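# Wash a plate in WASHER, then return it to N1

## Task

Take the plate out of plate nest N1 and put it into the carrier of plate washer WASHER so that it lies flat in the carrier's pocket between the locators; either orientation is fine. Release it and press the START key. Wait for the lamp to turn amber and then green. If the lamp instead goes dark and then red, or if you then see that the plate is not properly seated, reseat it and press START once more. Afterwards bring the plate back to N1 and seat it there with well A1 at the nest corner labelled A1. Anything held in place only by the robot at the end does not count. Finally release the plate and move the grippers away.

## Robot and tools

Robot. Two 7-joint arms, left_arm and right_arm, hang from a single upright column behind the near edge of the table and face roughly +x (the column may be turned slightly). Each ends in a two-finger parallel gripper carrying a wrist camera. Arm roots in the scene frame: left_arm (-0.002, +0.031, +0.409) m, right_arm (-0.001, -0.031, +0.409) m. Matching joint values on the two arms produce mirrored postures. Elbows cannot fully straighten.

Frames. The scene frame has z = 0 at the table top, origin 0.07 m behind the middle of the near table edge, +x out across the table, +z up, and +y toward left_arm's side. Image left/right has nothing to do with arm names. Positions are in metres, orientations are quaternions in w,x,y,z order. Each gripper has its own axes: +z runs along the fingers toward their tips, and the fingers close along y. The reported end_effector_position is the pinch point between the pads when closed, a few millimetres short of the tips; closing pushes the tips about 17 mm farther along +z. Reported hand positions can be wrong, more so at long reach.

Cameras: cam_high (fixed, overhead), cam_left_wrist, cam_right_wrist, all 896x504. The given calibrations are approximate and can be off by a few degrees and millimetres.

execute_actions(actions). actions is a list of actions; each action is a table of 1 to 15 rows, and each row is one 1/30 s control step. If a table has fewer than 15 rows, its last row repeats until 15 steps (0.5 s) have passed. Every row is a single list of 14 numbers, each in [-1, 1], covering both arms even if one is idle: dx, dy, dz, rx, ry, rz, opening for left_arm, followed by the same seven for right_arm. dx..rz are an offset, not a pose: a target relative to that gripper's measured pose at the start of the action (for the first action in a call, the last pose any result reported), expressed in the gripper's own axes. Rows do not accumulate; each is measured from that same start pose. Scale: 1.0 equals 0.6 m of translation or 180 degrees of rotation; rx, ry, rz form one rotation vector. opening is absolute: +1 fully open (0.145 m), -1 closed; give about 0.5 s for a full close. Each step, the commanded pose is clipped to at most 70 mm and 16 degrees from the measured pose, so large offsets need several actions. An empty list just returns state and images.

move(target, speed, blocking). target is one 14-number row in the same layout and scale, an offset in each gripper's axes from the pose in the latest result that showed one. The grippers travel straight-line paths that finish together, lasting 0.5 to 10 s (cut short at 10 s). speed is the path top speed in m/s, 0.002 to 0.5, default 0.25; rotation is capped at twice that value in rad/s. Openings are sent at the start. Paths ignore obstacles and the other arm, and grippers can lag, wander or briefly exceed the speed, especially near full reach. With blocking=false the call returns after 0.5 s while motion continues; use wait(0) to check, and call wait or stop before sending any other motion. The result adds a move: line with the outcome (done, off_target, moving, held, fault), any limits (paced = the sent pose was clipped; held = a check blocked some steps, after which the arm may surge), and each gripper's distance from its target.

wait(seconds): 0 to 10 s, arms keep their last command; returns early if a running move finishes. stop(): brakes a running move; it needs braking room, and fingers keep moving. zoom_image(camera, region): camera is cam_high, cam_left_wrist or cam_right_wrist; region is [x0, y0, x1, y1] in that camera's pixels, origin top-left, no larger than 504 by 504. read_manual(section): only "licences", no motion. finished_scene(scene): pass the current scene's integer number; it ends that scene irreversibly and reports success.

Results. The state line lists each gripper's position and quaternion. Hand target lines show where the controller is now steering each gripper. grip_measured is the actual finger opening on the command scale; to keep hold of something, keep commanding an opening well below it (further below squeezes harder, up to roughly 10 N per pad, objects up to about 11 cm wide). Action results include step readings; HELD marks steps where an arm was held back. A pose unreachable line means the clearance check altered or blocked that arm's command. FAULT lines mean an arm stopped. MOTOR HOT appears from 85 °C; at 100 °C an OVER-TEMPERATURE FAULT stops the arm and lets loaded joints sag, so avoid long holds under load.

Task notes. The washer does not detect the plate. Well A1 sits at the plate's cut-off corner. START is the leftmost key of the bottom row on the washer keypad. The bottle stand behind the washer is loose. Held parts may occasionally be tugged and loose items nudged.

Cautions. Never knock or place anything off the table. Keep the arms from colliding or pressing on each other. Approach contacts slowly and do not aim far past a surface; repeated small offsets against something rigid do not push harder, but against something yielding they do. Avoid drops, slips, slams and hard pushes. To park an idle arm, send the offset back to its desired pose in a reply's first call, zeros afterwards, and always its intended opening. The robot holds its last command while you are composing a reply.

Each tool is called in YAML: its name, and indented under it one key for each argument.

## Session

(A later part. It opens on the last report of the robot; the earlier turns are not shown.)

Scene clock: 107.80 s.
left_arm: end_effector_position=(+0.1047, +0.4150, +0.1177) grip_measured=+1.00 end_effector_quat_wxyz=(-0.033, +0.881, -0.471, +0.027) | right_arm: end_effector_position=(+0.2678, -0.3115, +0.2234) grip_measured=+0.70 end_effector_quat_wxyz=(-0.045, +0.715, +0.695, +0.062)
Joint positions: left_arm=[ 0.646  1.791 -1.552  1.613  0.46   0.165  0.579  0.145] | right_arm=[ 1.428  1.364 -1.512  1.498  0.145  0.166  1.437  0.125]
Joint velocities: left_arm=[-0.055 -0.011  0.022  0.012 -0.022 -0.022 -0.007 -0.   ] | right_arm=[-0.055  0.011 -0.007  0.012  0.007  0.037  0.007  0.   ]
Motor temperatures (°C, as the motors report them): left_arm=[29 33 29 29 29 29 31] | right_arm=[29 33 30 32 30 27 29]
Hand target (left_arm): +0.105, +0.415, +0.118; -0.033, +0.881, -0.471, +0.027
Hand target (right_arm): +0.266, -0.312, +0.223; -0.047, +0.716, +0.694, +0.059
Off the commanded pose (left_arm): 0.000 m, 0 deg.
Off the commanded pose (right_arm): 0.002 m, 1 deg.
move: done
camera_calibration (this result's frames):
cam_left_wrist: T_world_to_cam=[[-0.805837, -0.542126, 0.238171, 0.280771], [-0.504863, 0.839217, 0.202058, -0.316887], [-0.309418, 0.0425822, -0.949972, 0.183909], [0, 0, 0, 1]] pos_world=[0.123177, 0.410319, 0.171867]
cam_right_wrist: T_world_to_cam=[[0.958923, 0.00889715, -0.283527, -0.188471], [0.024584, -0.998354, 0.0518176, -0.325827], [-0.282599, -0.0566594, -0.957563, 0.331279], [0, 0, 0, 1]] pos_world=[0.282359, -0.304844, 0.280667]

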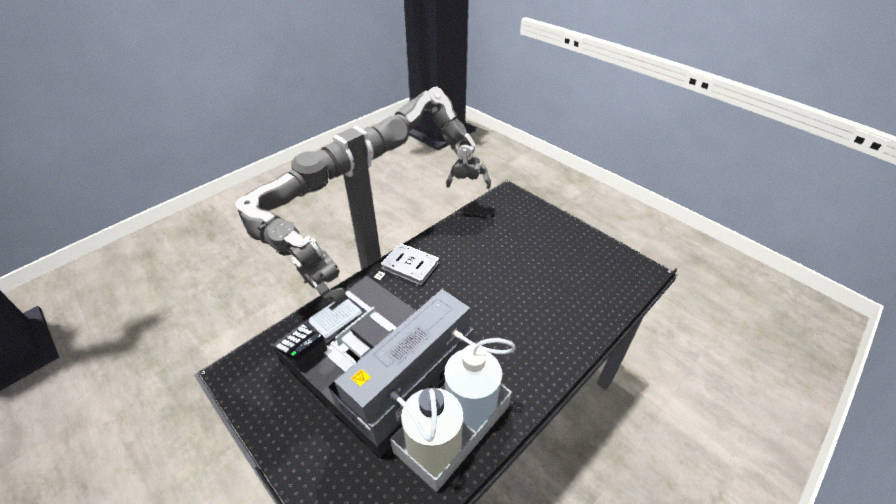

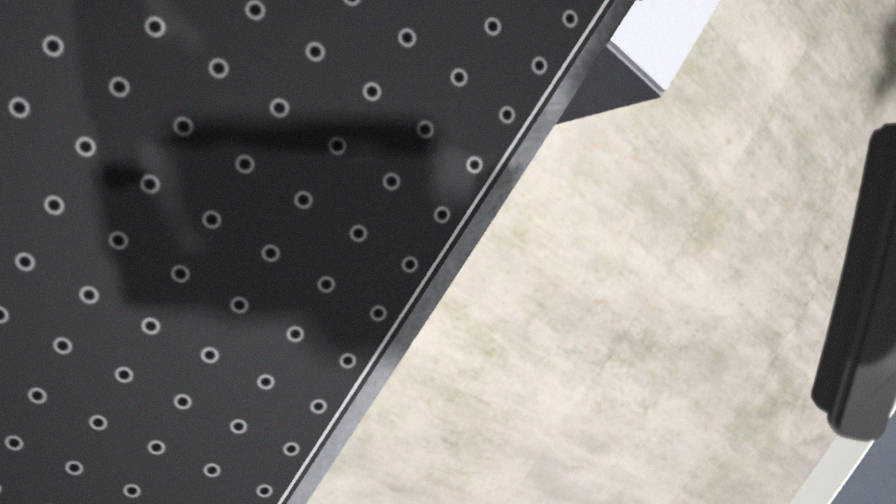

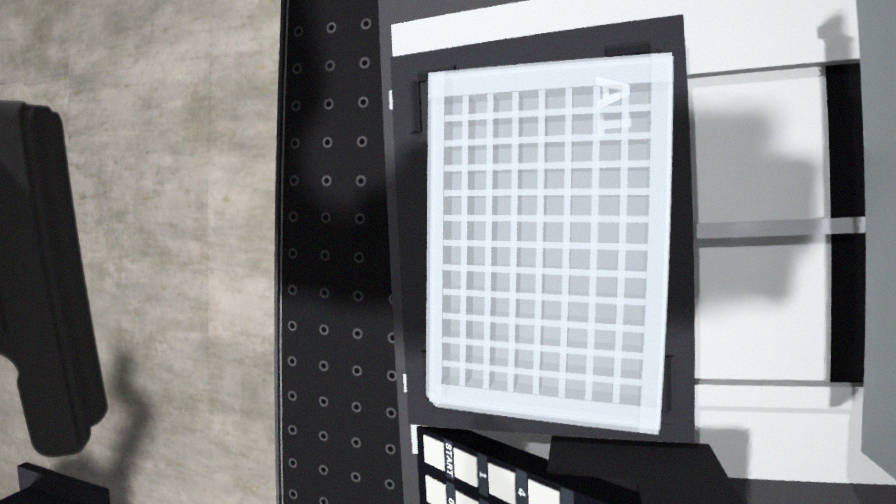

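move:
  target: [0,0,0,0,0,0,1, -0.02,0,0.171,0,0,0,0.5]
  speed: 0.07

move:
  target: [0,0,0,0,0,0,1, 0,0,0,0,0,0,0.15]

move:
  target: [0,0,0,0,0,0,1, 0,0,-0.012,0,0,0,-0.6]
  speed: 0.02

move:
  target: [0,0,0,0,0,0,1, 0.004,-0.006,0,0,0,-0.019,-0.6]
  speed: 0.02

move:
  target: [0,0,0,0,0,0,1, 0,0,0.022,0,0,0,-0.6]
  speed: 0.015

move:
  target: [0,0,0,0,0,0,1, 0,0,0,0,0,0,0.7]

move:
  target: [0,0,0,0,0,0,1, 0.02,0,-0.17,0,0,0,0.7]
  speed: 0.08

Scene clock: 116.27 s.
left_arm: end_effector_position=(+0.1047, +0.4150, +0.1177) grip_measured=+1.00 end_effector_quat_wxyz=(-0.033, +0.881, -0.471, +0.027) | right_arm: end_effector_position=(+0.2702, -0.3081, +0.1204) grip_measured=+0.50 end_effector_quat_wxyz=(-0.046, +0.716, +0.693, +0.061)
Joint positions: left_arm=[ 0.646  1.791 -1.552  1.613  0.46   0.165  0.579  0.145] | right_arm=[ 1.083  1.218 -1.523  1.327  0.143  0.089  1.092  0.112]
Joint velocities: left_arm=[-0.011  0.099 -0.002  0.002  0.037 -0.081  0.051 -0.   ] | right_arm=[-0.055 -0.033  0.017 -0.002 -0.007 -0.037 -0.051 -0.   ]
Motor temperatures (°C, as the motors report them): left_arm=[29 33 29 29 29 29 31] | right_arm=[29 33 30 32 30 27 29]
Hand target (left_arm): +0.105, +0.415, +0.118; -0.033, +0.881, -0.471, +0.027
Hand target (right_arm): +0.271, -0.308, +0.120; -0.045, +0.715, +0.695, +0.062
Off the commanded pose (left_arm): 0.000 m, 0 deg.
Off the commanded pose (right_arm): 0.000 m, 0 deg.
move: done
camera_calibration (this result's frames):
cam_left_wrist: T_world_to_cam=[[-0.805837, -0.542126, 0.238171, 0.280771], [-0.504863, 0.839217, 0.202058, -0.316887], [-0.309418, 0.0425822, -0.949972, 0.183909], [0, 0, 0, 1]] pos_world=[0.123177, 0.410319, 0.171867]
cam_right_wrist: T_world_to_cam=[[0.957623, 0.00525207, -0.287978, -0.220271], [0.0211544, -0.998416, 0.0521366, -0.316289], [-0.287248, -0.0560192, -0.956217, 0.234839], [0, 0, 0, 1]] pos_world=[0.285085, -0.301476, 0.177614]

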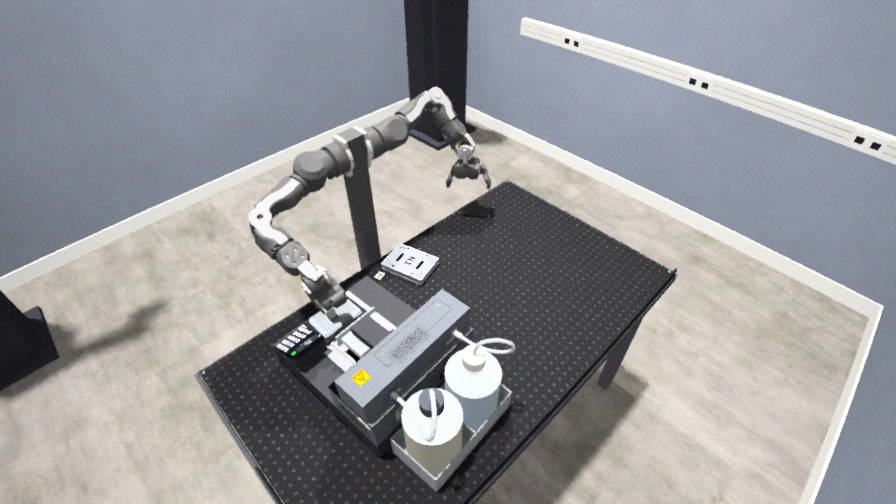

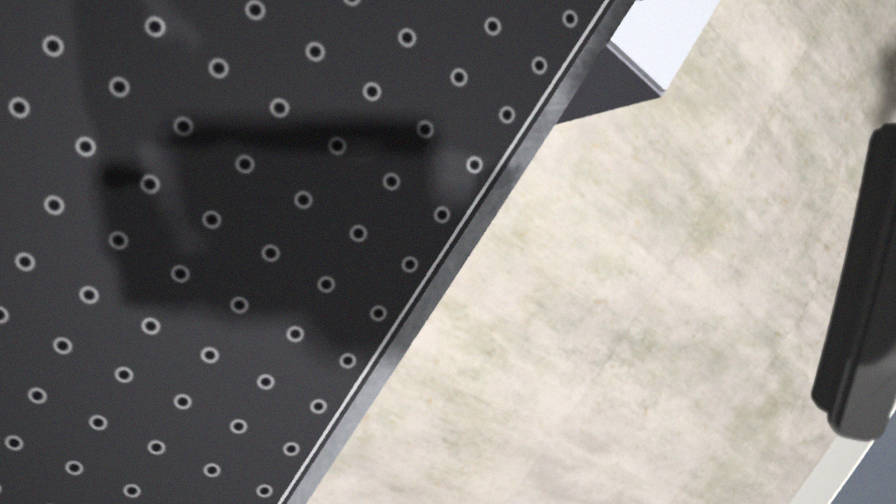

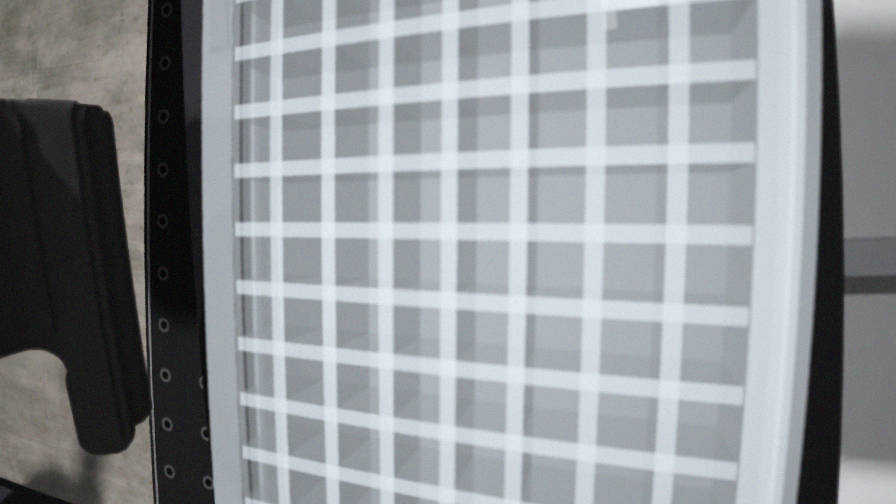

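Scene clock: 116.77 s.
left_arm: end_effector_position=(+0.1047, +0.4150, +0.1177) grip_measured=+1.00 end_effector_quat_wxyz=(-0.033, +0.881, -0.471, +0.027) | right_arm: end_effector_position=(+0.2702, -0.3081, +0.1204) grip_measured=+0.15 end_effector_quat_wxyz=(-0.046, +0.716, +0.693, +0.061)
Joint positions: left_arm=[ 0.646  1.791 -1.552  1.613  0.46   0.165  0.579  0.145] | right_arm=[ 1.083  1.218 -1.523  1.327  0.143  0.089  1.092  0.087]
Joint velocities: left_arm=[ 0.055 -0.033 -0.002 -0.012 -0.051 -0.007  0.066  0.   ] | right_arm=[-0.011  0.055  0.007 -0.017  0.022 -0.022  0.125  0.   ]
Motor temperatures (°C, as the motors report them): left_arm=[29 33 29 29 29 29 31] | right_arm=[29 33 30 32 30 27 29]
Hand target (left_arm): +0.105, +0.415, +0.118; -0.033, +0.881, -0.471, +0.027
Hand target (right_arm): +0.270, -0.308, +0.120; -0.046, +0.716, +0.693, +0.061
Off the commanded pose (left_arm): 0.000 m, 0 deg.
Off the commanded pose (right_arm): 0.000 m, 0 deg.
move: done
camera_calibration (this result's frames):
cam_left_wrist: T_world_to_cam=[[-0.805837, -0.542126, 0.238171, 0.280771], [-0.504863, 0.839217, 0.202058, -0.316887], [-0.309418, 0.0425822, -0.949972, 0.183909], [0, 0, 0, 1]] pos_world=[0.123177, 0.410319, 0.171867]
cam_right_wrist: T_world_to_cam=[[0.957623, 0.00525207, -0.287978, -0.220271], [0.0211544, -0.998416, 0.0521366, -0.316289], [-0.287248, -0.0560192, -0.956217, 0.234839], [0, 0, 0, 1]] pos_world=[0.285085, -0.301476, 0.177614]

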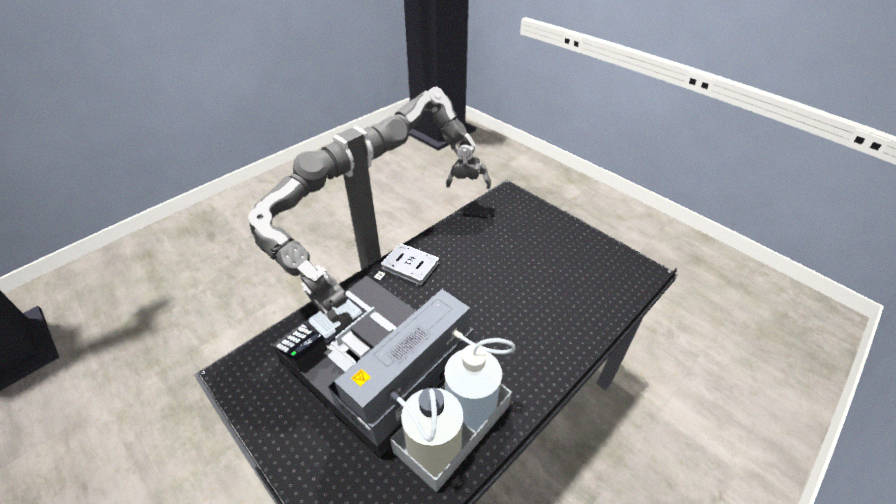

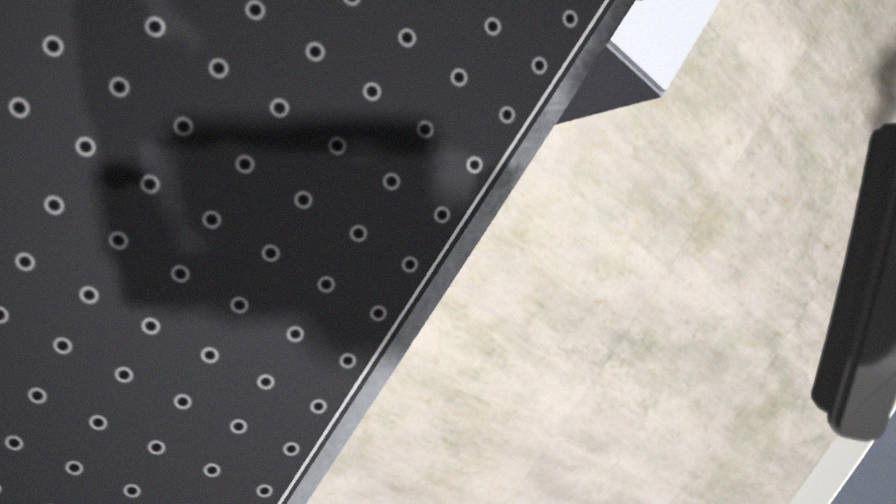

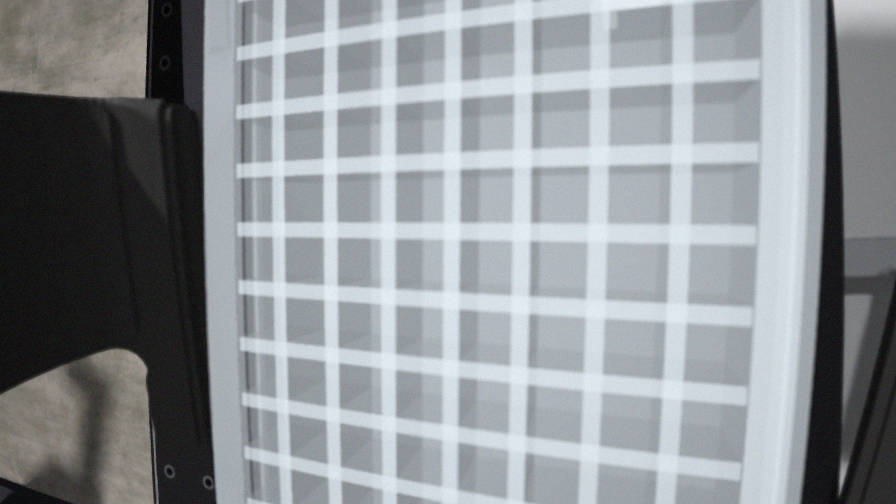

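Scene clock: 117.47 s.
left_arm: end_effector_position=(+0.1047, +0.4150, +0.1177) grip_measured=+1.00 end_effector_quat_wxyz=(-0.033, +0.881, -0.471, +0.027) | right_arm: end_effector_position=(+0.2708, -0.3090, +0.1270) grip_measured=+0.09 end_effector_quat_wxyz=(-0.044, +0.715, +0.695, +0.063)
Joint positions: left_arm=[ 0.646  1.791 -1.552  1.613  0.46   0.165  0.579  0.145] | right_arm=[ 1.103  1.233 -1.523  1.342  0.143  0.089  1.107  0.082]
Joint velocities: left_arm=[ 0.011  0.011 -0.002 -0.007  0.037 -0.051 -0.022 -0.   ] | right_arm=[ 0.055 -0.033  0.012 -0.007 -0.051  0.022 -0.022 -0.   ]
Motor temperatures (°C, as the motors report them): left_arm=[29 33 29 29 29 29 31] | right_arm=[29 33 30 32 30 27 29]
Hand target (left_arm): +0.105, +0.415, +0.118; -0.033, +0.881, -0.471, +0.027
Hand target (right_arm): +0.270, -0.309, +0.128; -0.046, +0.716, +0.694, +0.061
Off the commanded pose (left_arm): 0.000 m, 0 deg.
Off the commanded pose (right_arm): 0.001 m, 0 deg.
move: done
camera_calibration (this result's frames):
cam_left_wrist: T_world_to_cam=[[-0.805837, -0.542126, 0.238171, 0.280771], [-0.504863, 0.839217, 0.202058, -0.316887], [-0.309418, 0.0425822, -0.949972, 0.183909], [0, 0, 0, 1]] pos_world=[0.123177, 0.410319, 0.171867]
cam_right_wrist: T_world_to_cam=[[0.959019, 0.00781468, -0.283234, -0.219084], [0.02349, -0.998371, 0.0519903, -0.318191], [-0.282366, -0.0565129, -0.957641, 0.239988], [0, 0, 0, 1]] pos_world=[0.285345, -0.302398, 0.184313]

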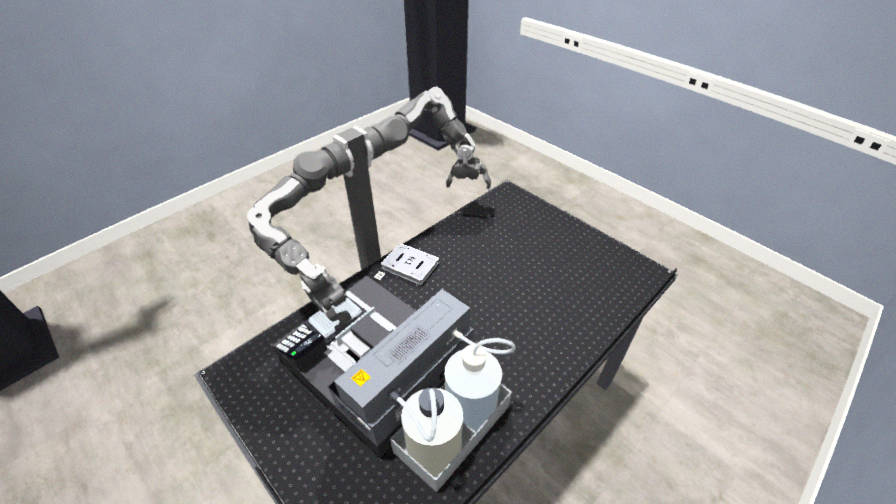

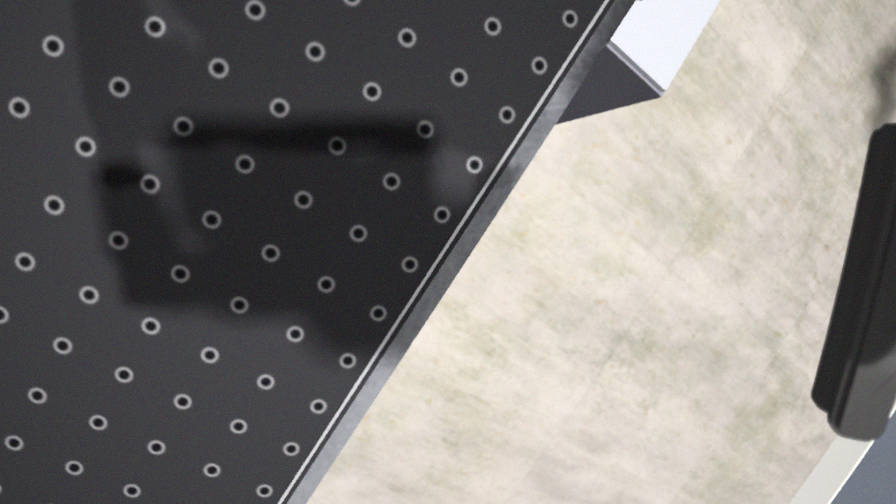

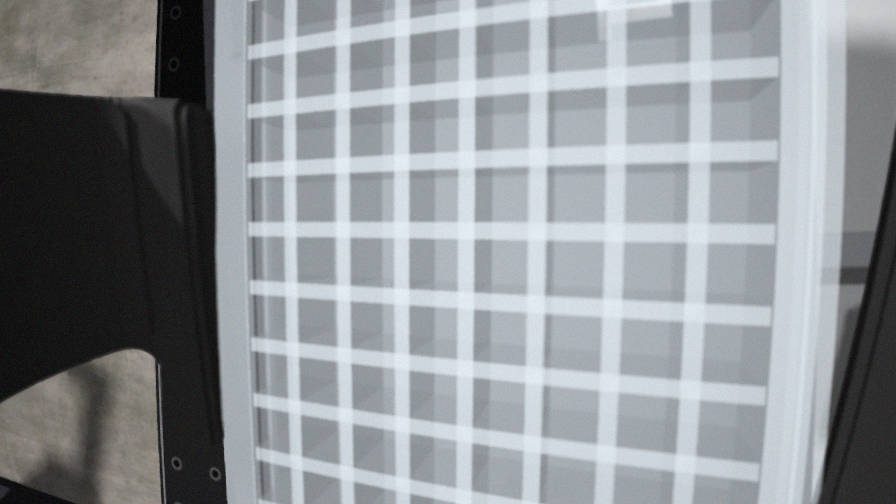

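Scene clock: 119.20 s.
left_arm: end_effector_position=(+0.1047, +0.4150, +0.1177) grip_measured=+1.00 end_effector_quat_wxyz=(-0.033, +0.881, -0.471, +0.027) | right_arm: end_effector_position=(+0.2681, -0.3062, +0.1285) grip_measured=+0.09 end_effector_quat_wxyz=(-0.043, +0.695, +0.715, +0.064)
Joint positions: left_arm=[ 0.646  1.791 -1.552  1.613  0.46   0.165  0.579  0.145] | right_arm=[ 1.103  1.245 -1.523  1.372  0.118  0.055  1.107  0.082]
Joint velocities: left_arm=[-0.099  0.077 -0.022  0.002  0.037  0.154 -0.051 -0.   ] | right_arm=[-0.121  0.011  0.002  0.012  0.022 -0.007  0.022 -0.   ]
Motor temperatures (°C, as the motors report them): left_arm=[29 33 29 29 29 29 31] | right_arm=[29 33 30 32 30 27 29]
Hand target (left_arm): +0.105, +0.415, +0.118; -0.033, +0.881, -0.471, +0.027
Hand target (right_arm): +0.267, -0.307, +0.127; -0.042, +0.694, +0.716, +0.064
Off the commanded pose (left_arm): 0.000 m, 0 deg.
Off the commanded pose (right_arm): 0.001 m, 0 deg.
move: done
camera_calibration (this result's frames):
cam_left_wrist: T_world_to_cam=[[-0.805837, -0.542126, 0.238171, 0.280771], [-0.504863, 0.839217, 0.202058, -0.316887], [-0.309418, 0.0425822, -0.949972, 0.183909], [0, 0, 0, 1]] pos_world=[0.123177, 0.410319, 0.171867]
cam_right_wrist: T_world_to_cam=[[0.959383, 0.0614266, -0.275339, -0.20078], [0.0791171, -0.995423, 0.0535998, -0.329634], [-0.270786, -0.0732067, -0.959852, 0.232831], [0, 0, 0, 1]] pos_world=[0.281752, -0.298748, 0.185869]

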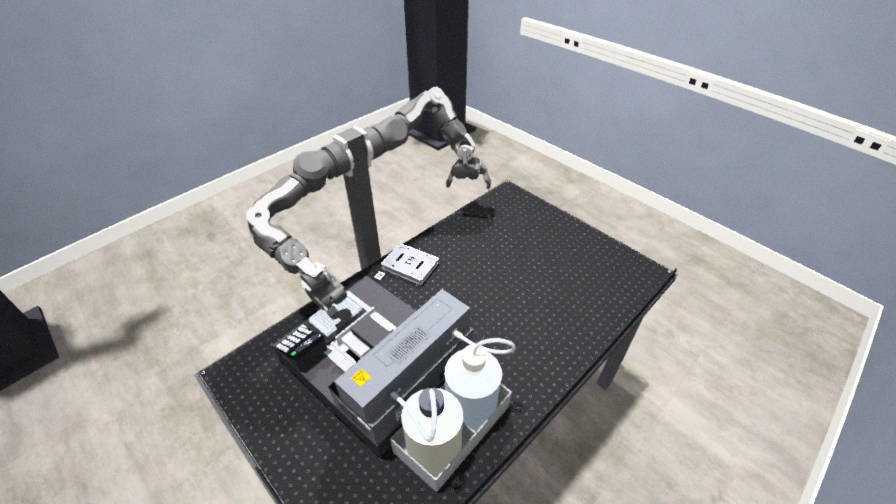

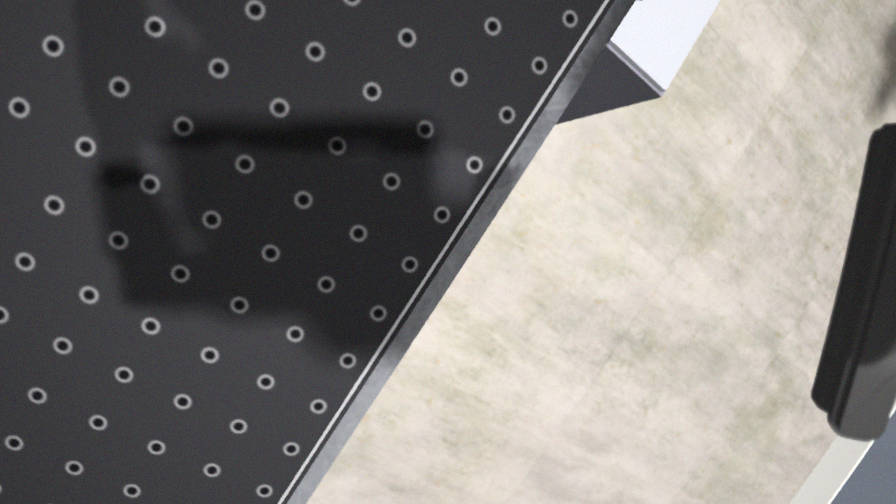

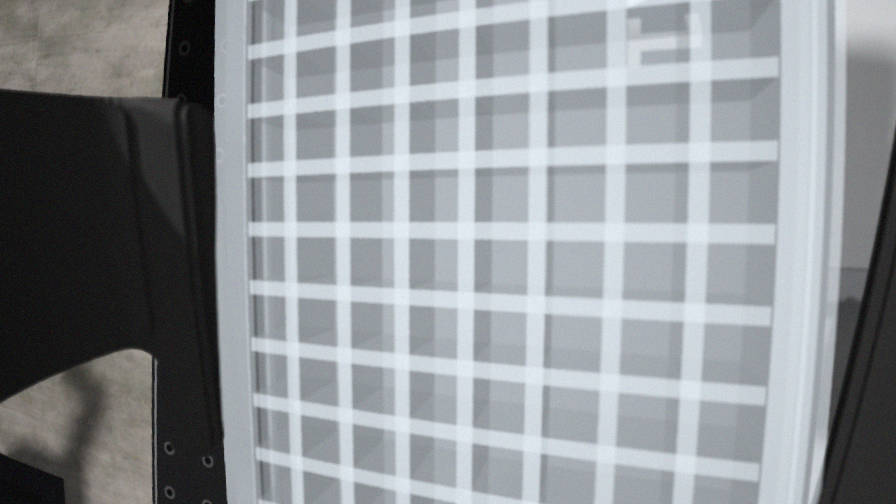

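Scene clock: 120.30 s.
left_arm: end_effector_position=(+0.1047, +0.4150, +0.1177) grip_measured=+1.00 end_effector_quat_wxyz=(-0.033, +0.881, -0.471, +0.027) | right_arm: end_effector_position=(+0.2685, -0.3057, +0.1202) grip_measured=+0.09 end_effector_quat_wxyz=(-0.045, +0.697, +0.713, +0.063)
Joint positions: left_arm=[ 0.646  1.791 -1.552  1.613  0.46   0.165  0.579  0.145] | right_arm=[ 1.079  1.224 -1.523  1.345  0.119  0.052  1.088  0.082]
Joint velocities: left_arm=[-0.055 -0.055  0.002 -0.002 -0.007  0.022  0.037 -0.   ] | right_arm=[-0.055  0.033  0.012  0.012 -0.037 -0.11  -0.007 -0.   ]
Motor temperatures (°C, as the motors report them): left_arm=[29 33 29 29 29 29 31] | right_arm=[29 33 30 32 30 27 29]
Hand target (left_arm): +0.105, +0.415, +0.118; -0.033, +0.881, -0.471, +0.027
Hand target (right_arm): +0.268, -0.304, +0.115; -0.043, +0.695, +0.715, +0.064
Off the commanded pose (left_arm): 0.000 m, 0 deg.
Off the commanded pose (right_arm): 0.005 m, 0 deg.
move: off_target (right_arm)
camera_calibration (this result's frames):
cam_left_wrist: T_world_to_cam=[[-0.805837, -0.542126, 0.238171, 0.280771], [-0.504863, 0.839217, 0.202058, -0.316887], [-0.309418, 0.0425822, -0.949972, 0.183909], [0, 0, 0, 1]] pos_world=[0.123177, 0.410319, 0.171867]
cam_right_wrist: T_world_to_cam=[[0.958355, 0.0564168, -0.279951, -0.20424], [0.0738399, -0.995909, 0.0520767, -0.327272], [-0.275868, -0.0705795, -0.958601, 0.227053], [0, 0, 0, 1]] pos_world=[0.282536, -0.298386, 0.177519]

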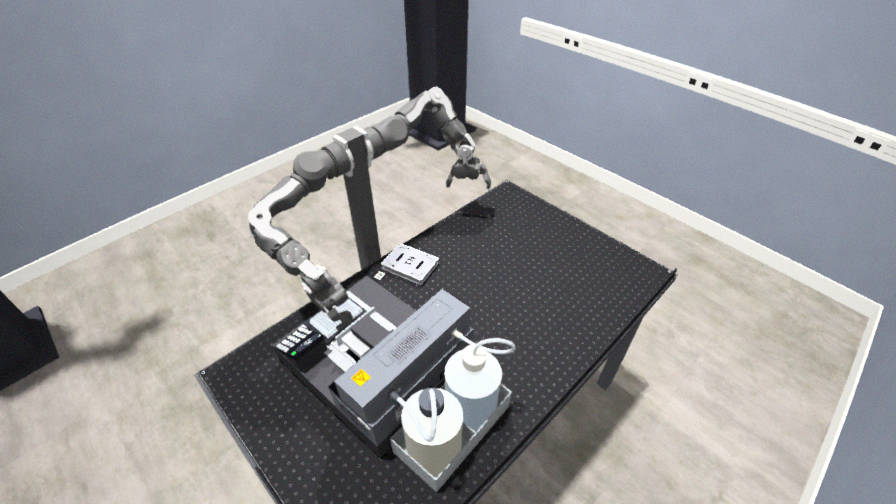

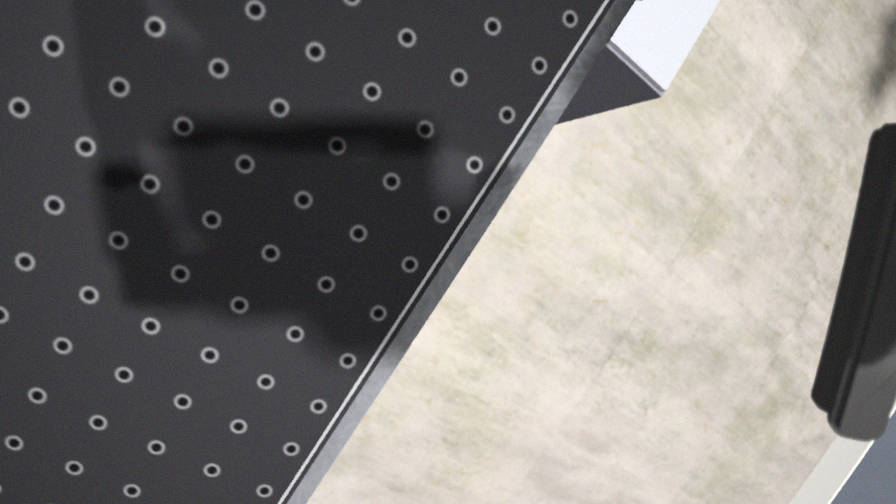

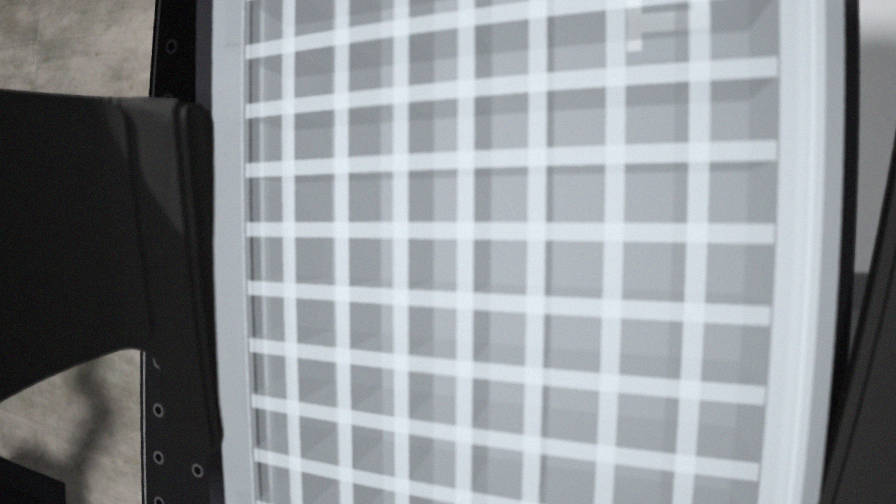

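Scene clock: 120.80 s.
left_arm: end_effector_position=(+0.1047, +0.4150, +0.1177) grip_measured=+1.00 end_effector_quat_wxyz=(-0.033, +0.881, -0.471, +0.027) | right_arm: end_effector_position=(+0.2687, -0.3058, +0.1205) grip_measured=+0.70 end_effector_quat_wxyz=(-0.045, +0.698, +0.712, +0.063)
Joint positions: left_arm=[ 0.646  1.791 -1.552  1.613  0.46   0.165  0.579  0.145] | right_arm=[ 1.08   1.224 -1.522  1.345  0.119  0.052  1.088  0.125]
Joint velocities: left_arm=[-0.099 -0.033 -0.002  0.007 -0.022  0.037 -0.066  0.   ] | right_arm=[ 0.033  0.011  0.012 -0.027 -0.037  0.037 -0.037 -0.   ]
Motor temperatures (°C, as the motors report them): left_arm=[29 33 29 29 29 29 31] | right_arm=[29 33 30 32 30 27 29]
Hand target (left_arm): +0.105, +0.415, +0.118; -0.033, +0.881, -0.471, +0.027
Hand target (right_arm): +0.269, -0.306, +0.120; -0.045, +0.697, +0.712, +0.063
Off the commanded pose (left_arm): 0.000 m, 0 deg.
Off the commanded pose (right_arm): 0.000 m, 0 deg.
move: done
camera_calibration (this result's frames):
cam_left_wrist: T_world_to_cam=[[-0.805837, -0.542126, 0.238171, 0.280771], [-0.504863, 0.839217, 0.202058, -0.316887], [-0.309418, 0.0425822, -0.949972, 0.183909], [0, 0, 0, 1]] pos_world=[0.123177, 0.410319, 0.171867]
cam_right_wrist: T_world_to_cam=[[0.958583, 0.0560766, -0.279239, -0.204592], [0.0734627, -0.995932, 0.0521832, -0.327341], [-0.275176, -0.0705355, -0.958803, 0.227244], [0, 0, 0, 1]] pos_world=[0.282698, -0.298507, 0.177834]

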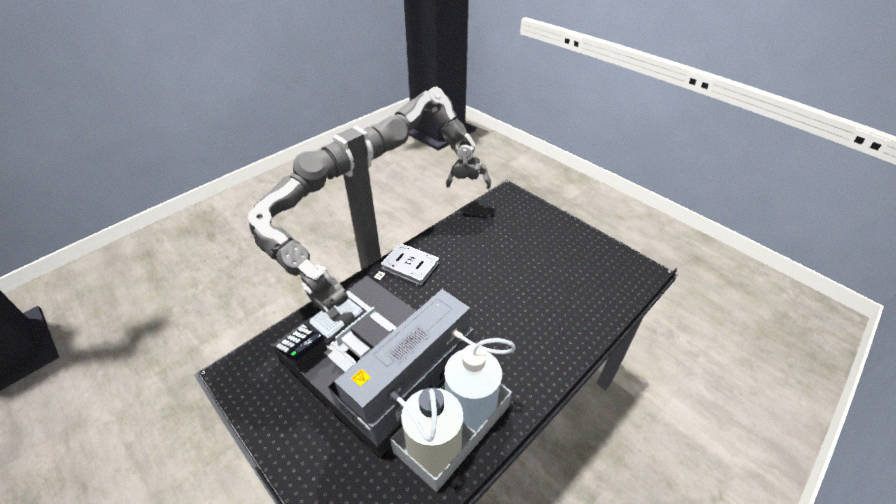

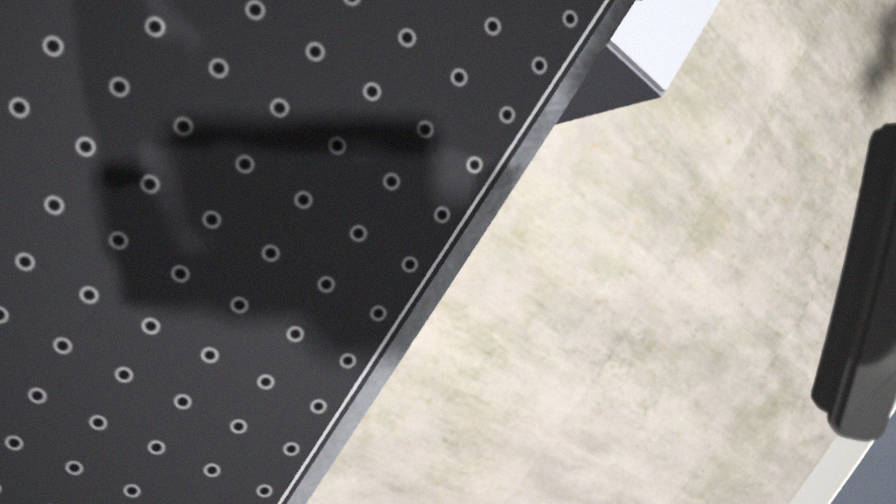

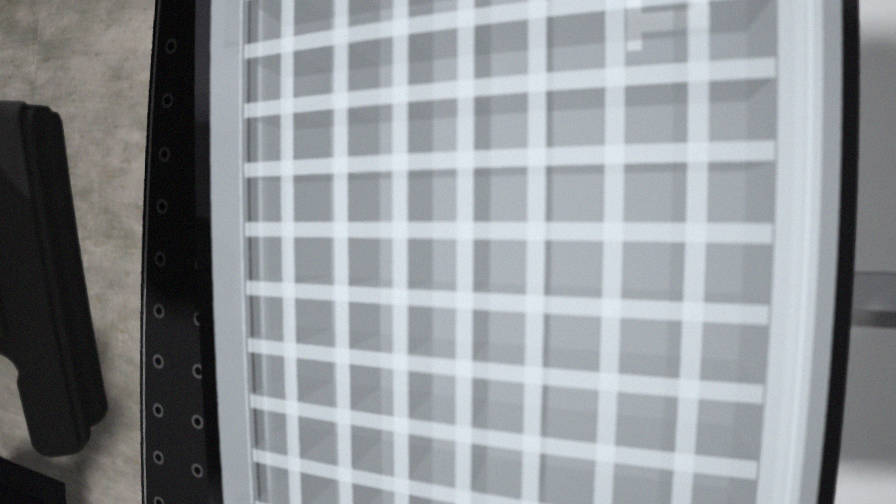

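Scene clock: 122.33 s.
left_arm: end_effector_position=(+0.1047, +0.4150, +0.1177) grip_measured=+1.00 end_effector_quat_wxyz=(-0.033, +0.881, -0.471, +0.027) | right_arm: end_effector_position=(+0.2671, -0.3096, +0.2240) grip_measured=+0.70 end_effector_quat_wxyz=(-0.042, +0.696, +0.713, +0.066)
Joint positions: left_arm=[ 0.646  1.791 -1.552  1.613  0.46   0.165  0.579  0.145] | right_arm=[ 1.418  1.37  -1.499  1.514  0.138  0.122  1.435  0.125]
Joint velocities: left_arm=[-0.055 -0.099 -0.007 -0.022 -0.037 -0.022 -0.081  0.   ] | right_arm=[ 0.011 -0.011  0.002 -0.007 -0.007  0.022 -0.007 -0.   ]
Motor temperatures (°C, as the motors report them): left_arm=[29 33 29 29 29 29 31] | right_arm=[29 33 30 32 30 27 29]
Hand target (left_arm): +0.105, +0.415, +0.118; -0.033, +0.881, -0.471, +0.027
Hand target (right_arm): +0.265, -0.309, +0.224; -0.045, +0.697, +0.712, +0.063
Off the commanded pose (left_arm): 0.000 m, 0 deg.
Off the commanded pose (right_arm): 0.001 m, 1 deg.
move: done
camera_calibration (this result's frames):
cam_left_wrist: T_world_to_cam=[[-0.805837, -0.542126, 0.238171, 0.280771], [-0.504863, 0.839217, 0.202058, -0.316887], [-0.309418, 0.0425822, -0.949972, 0.183909], [0, 0, 0, 1]] pos_world=[0.123177, 0.410319, 0.171867]
cam_right_wrist: T_world_to_cam=[[0.960866, 0.0586646, -0.270731, -0.175576], [0.0755415, -0.995768, 0.0523356, -0.336892], [-0.266515, -0.0707389, -0.961231, 0.323961], [0, 0, 0, 1]] pos_world=[0.280495, -0.302249, 0.281499]

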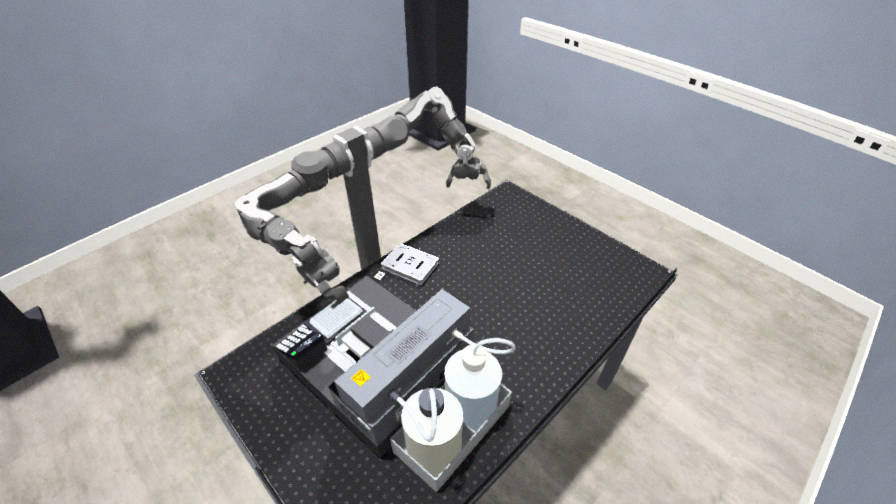

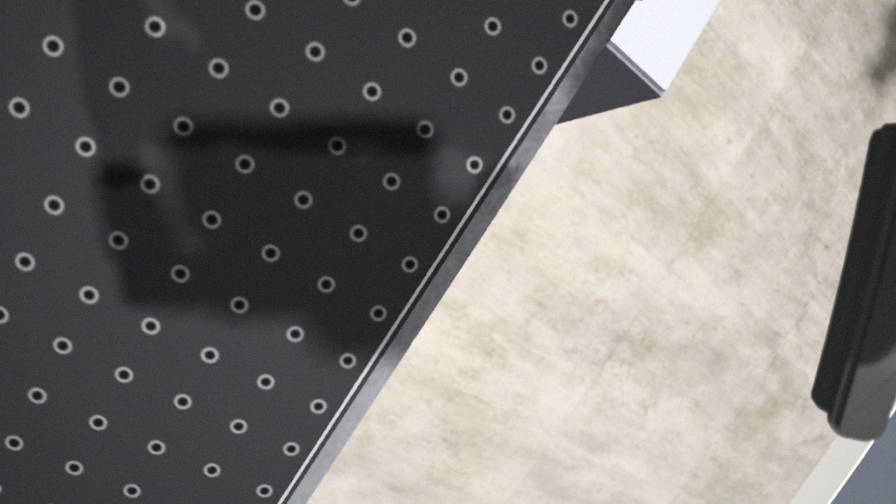

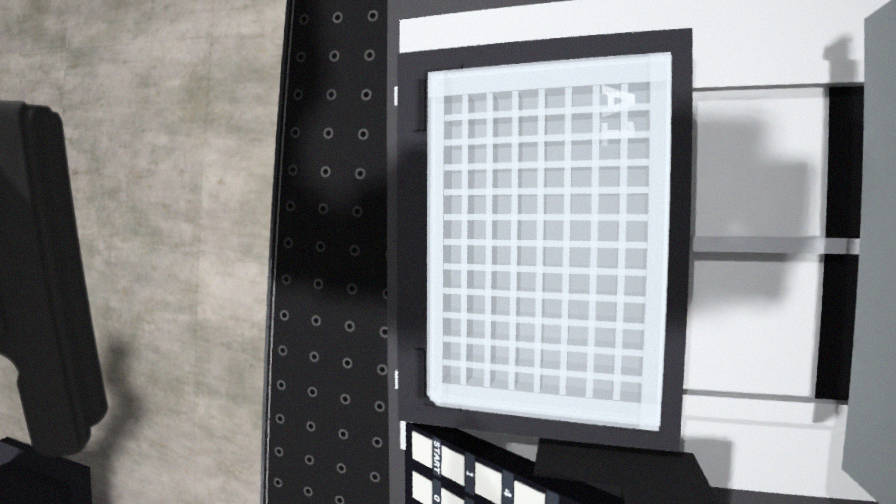

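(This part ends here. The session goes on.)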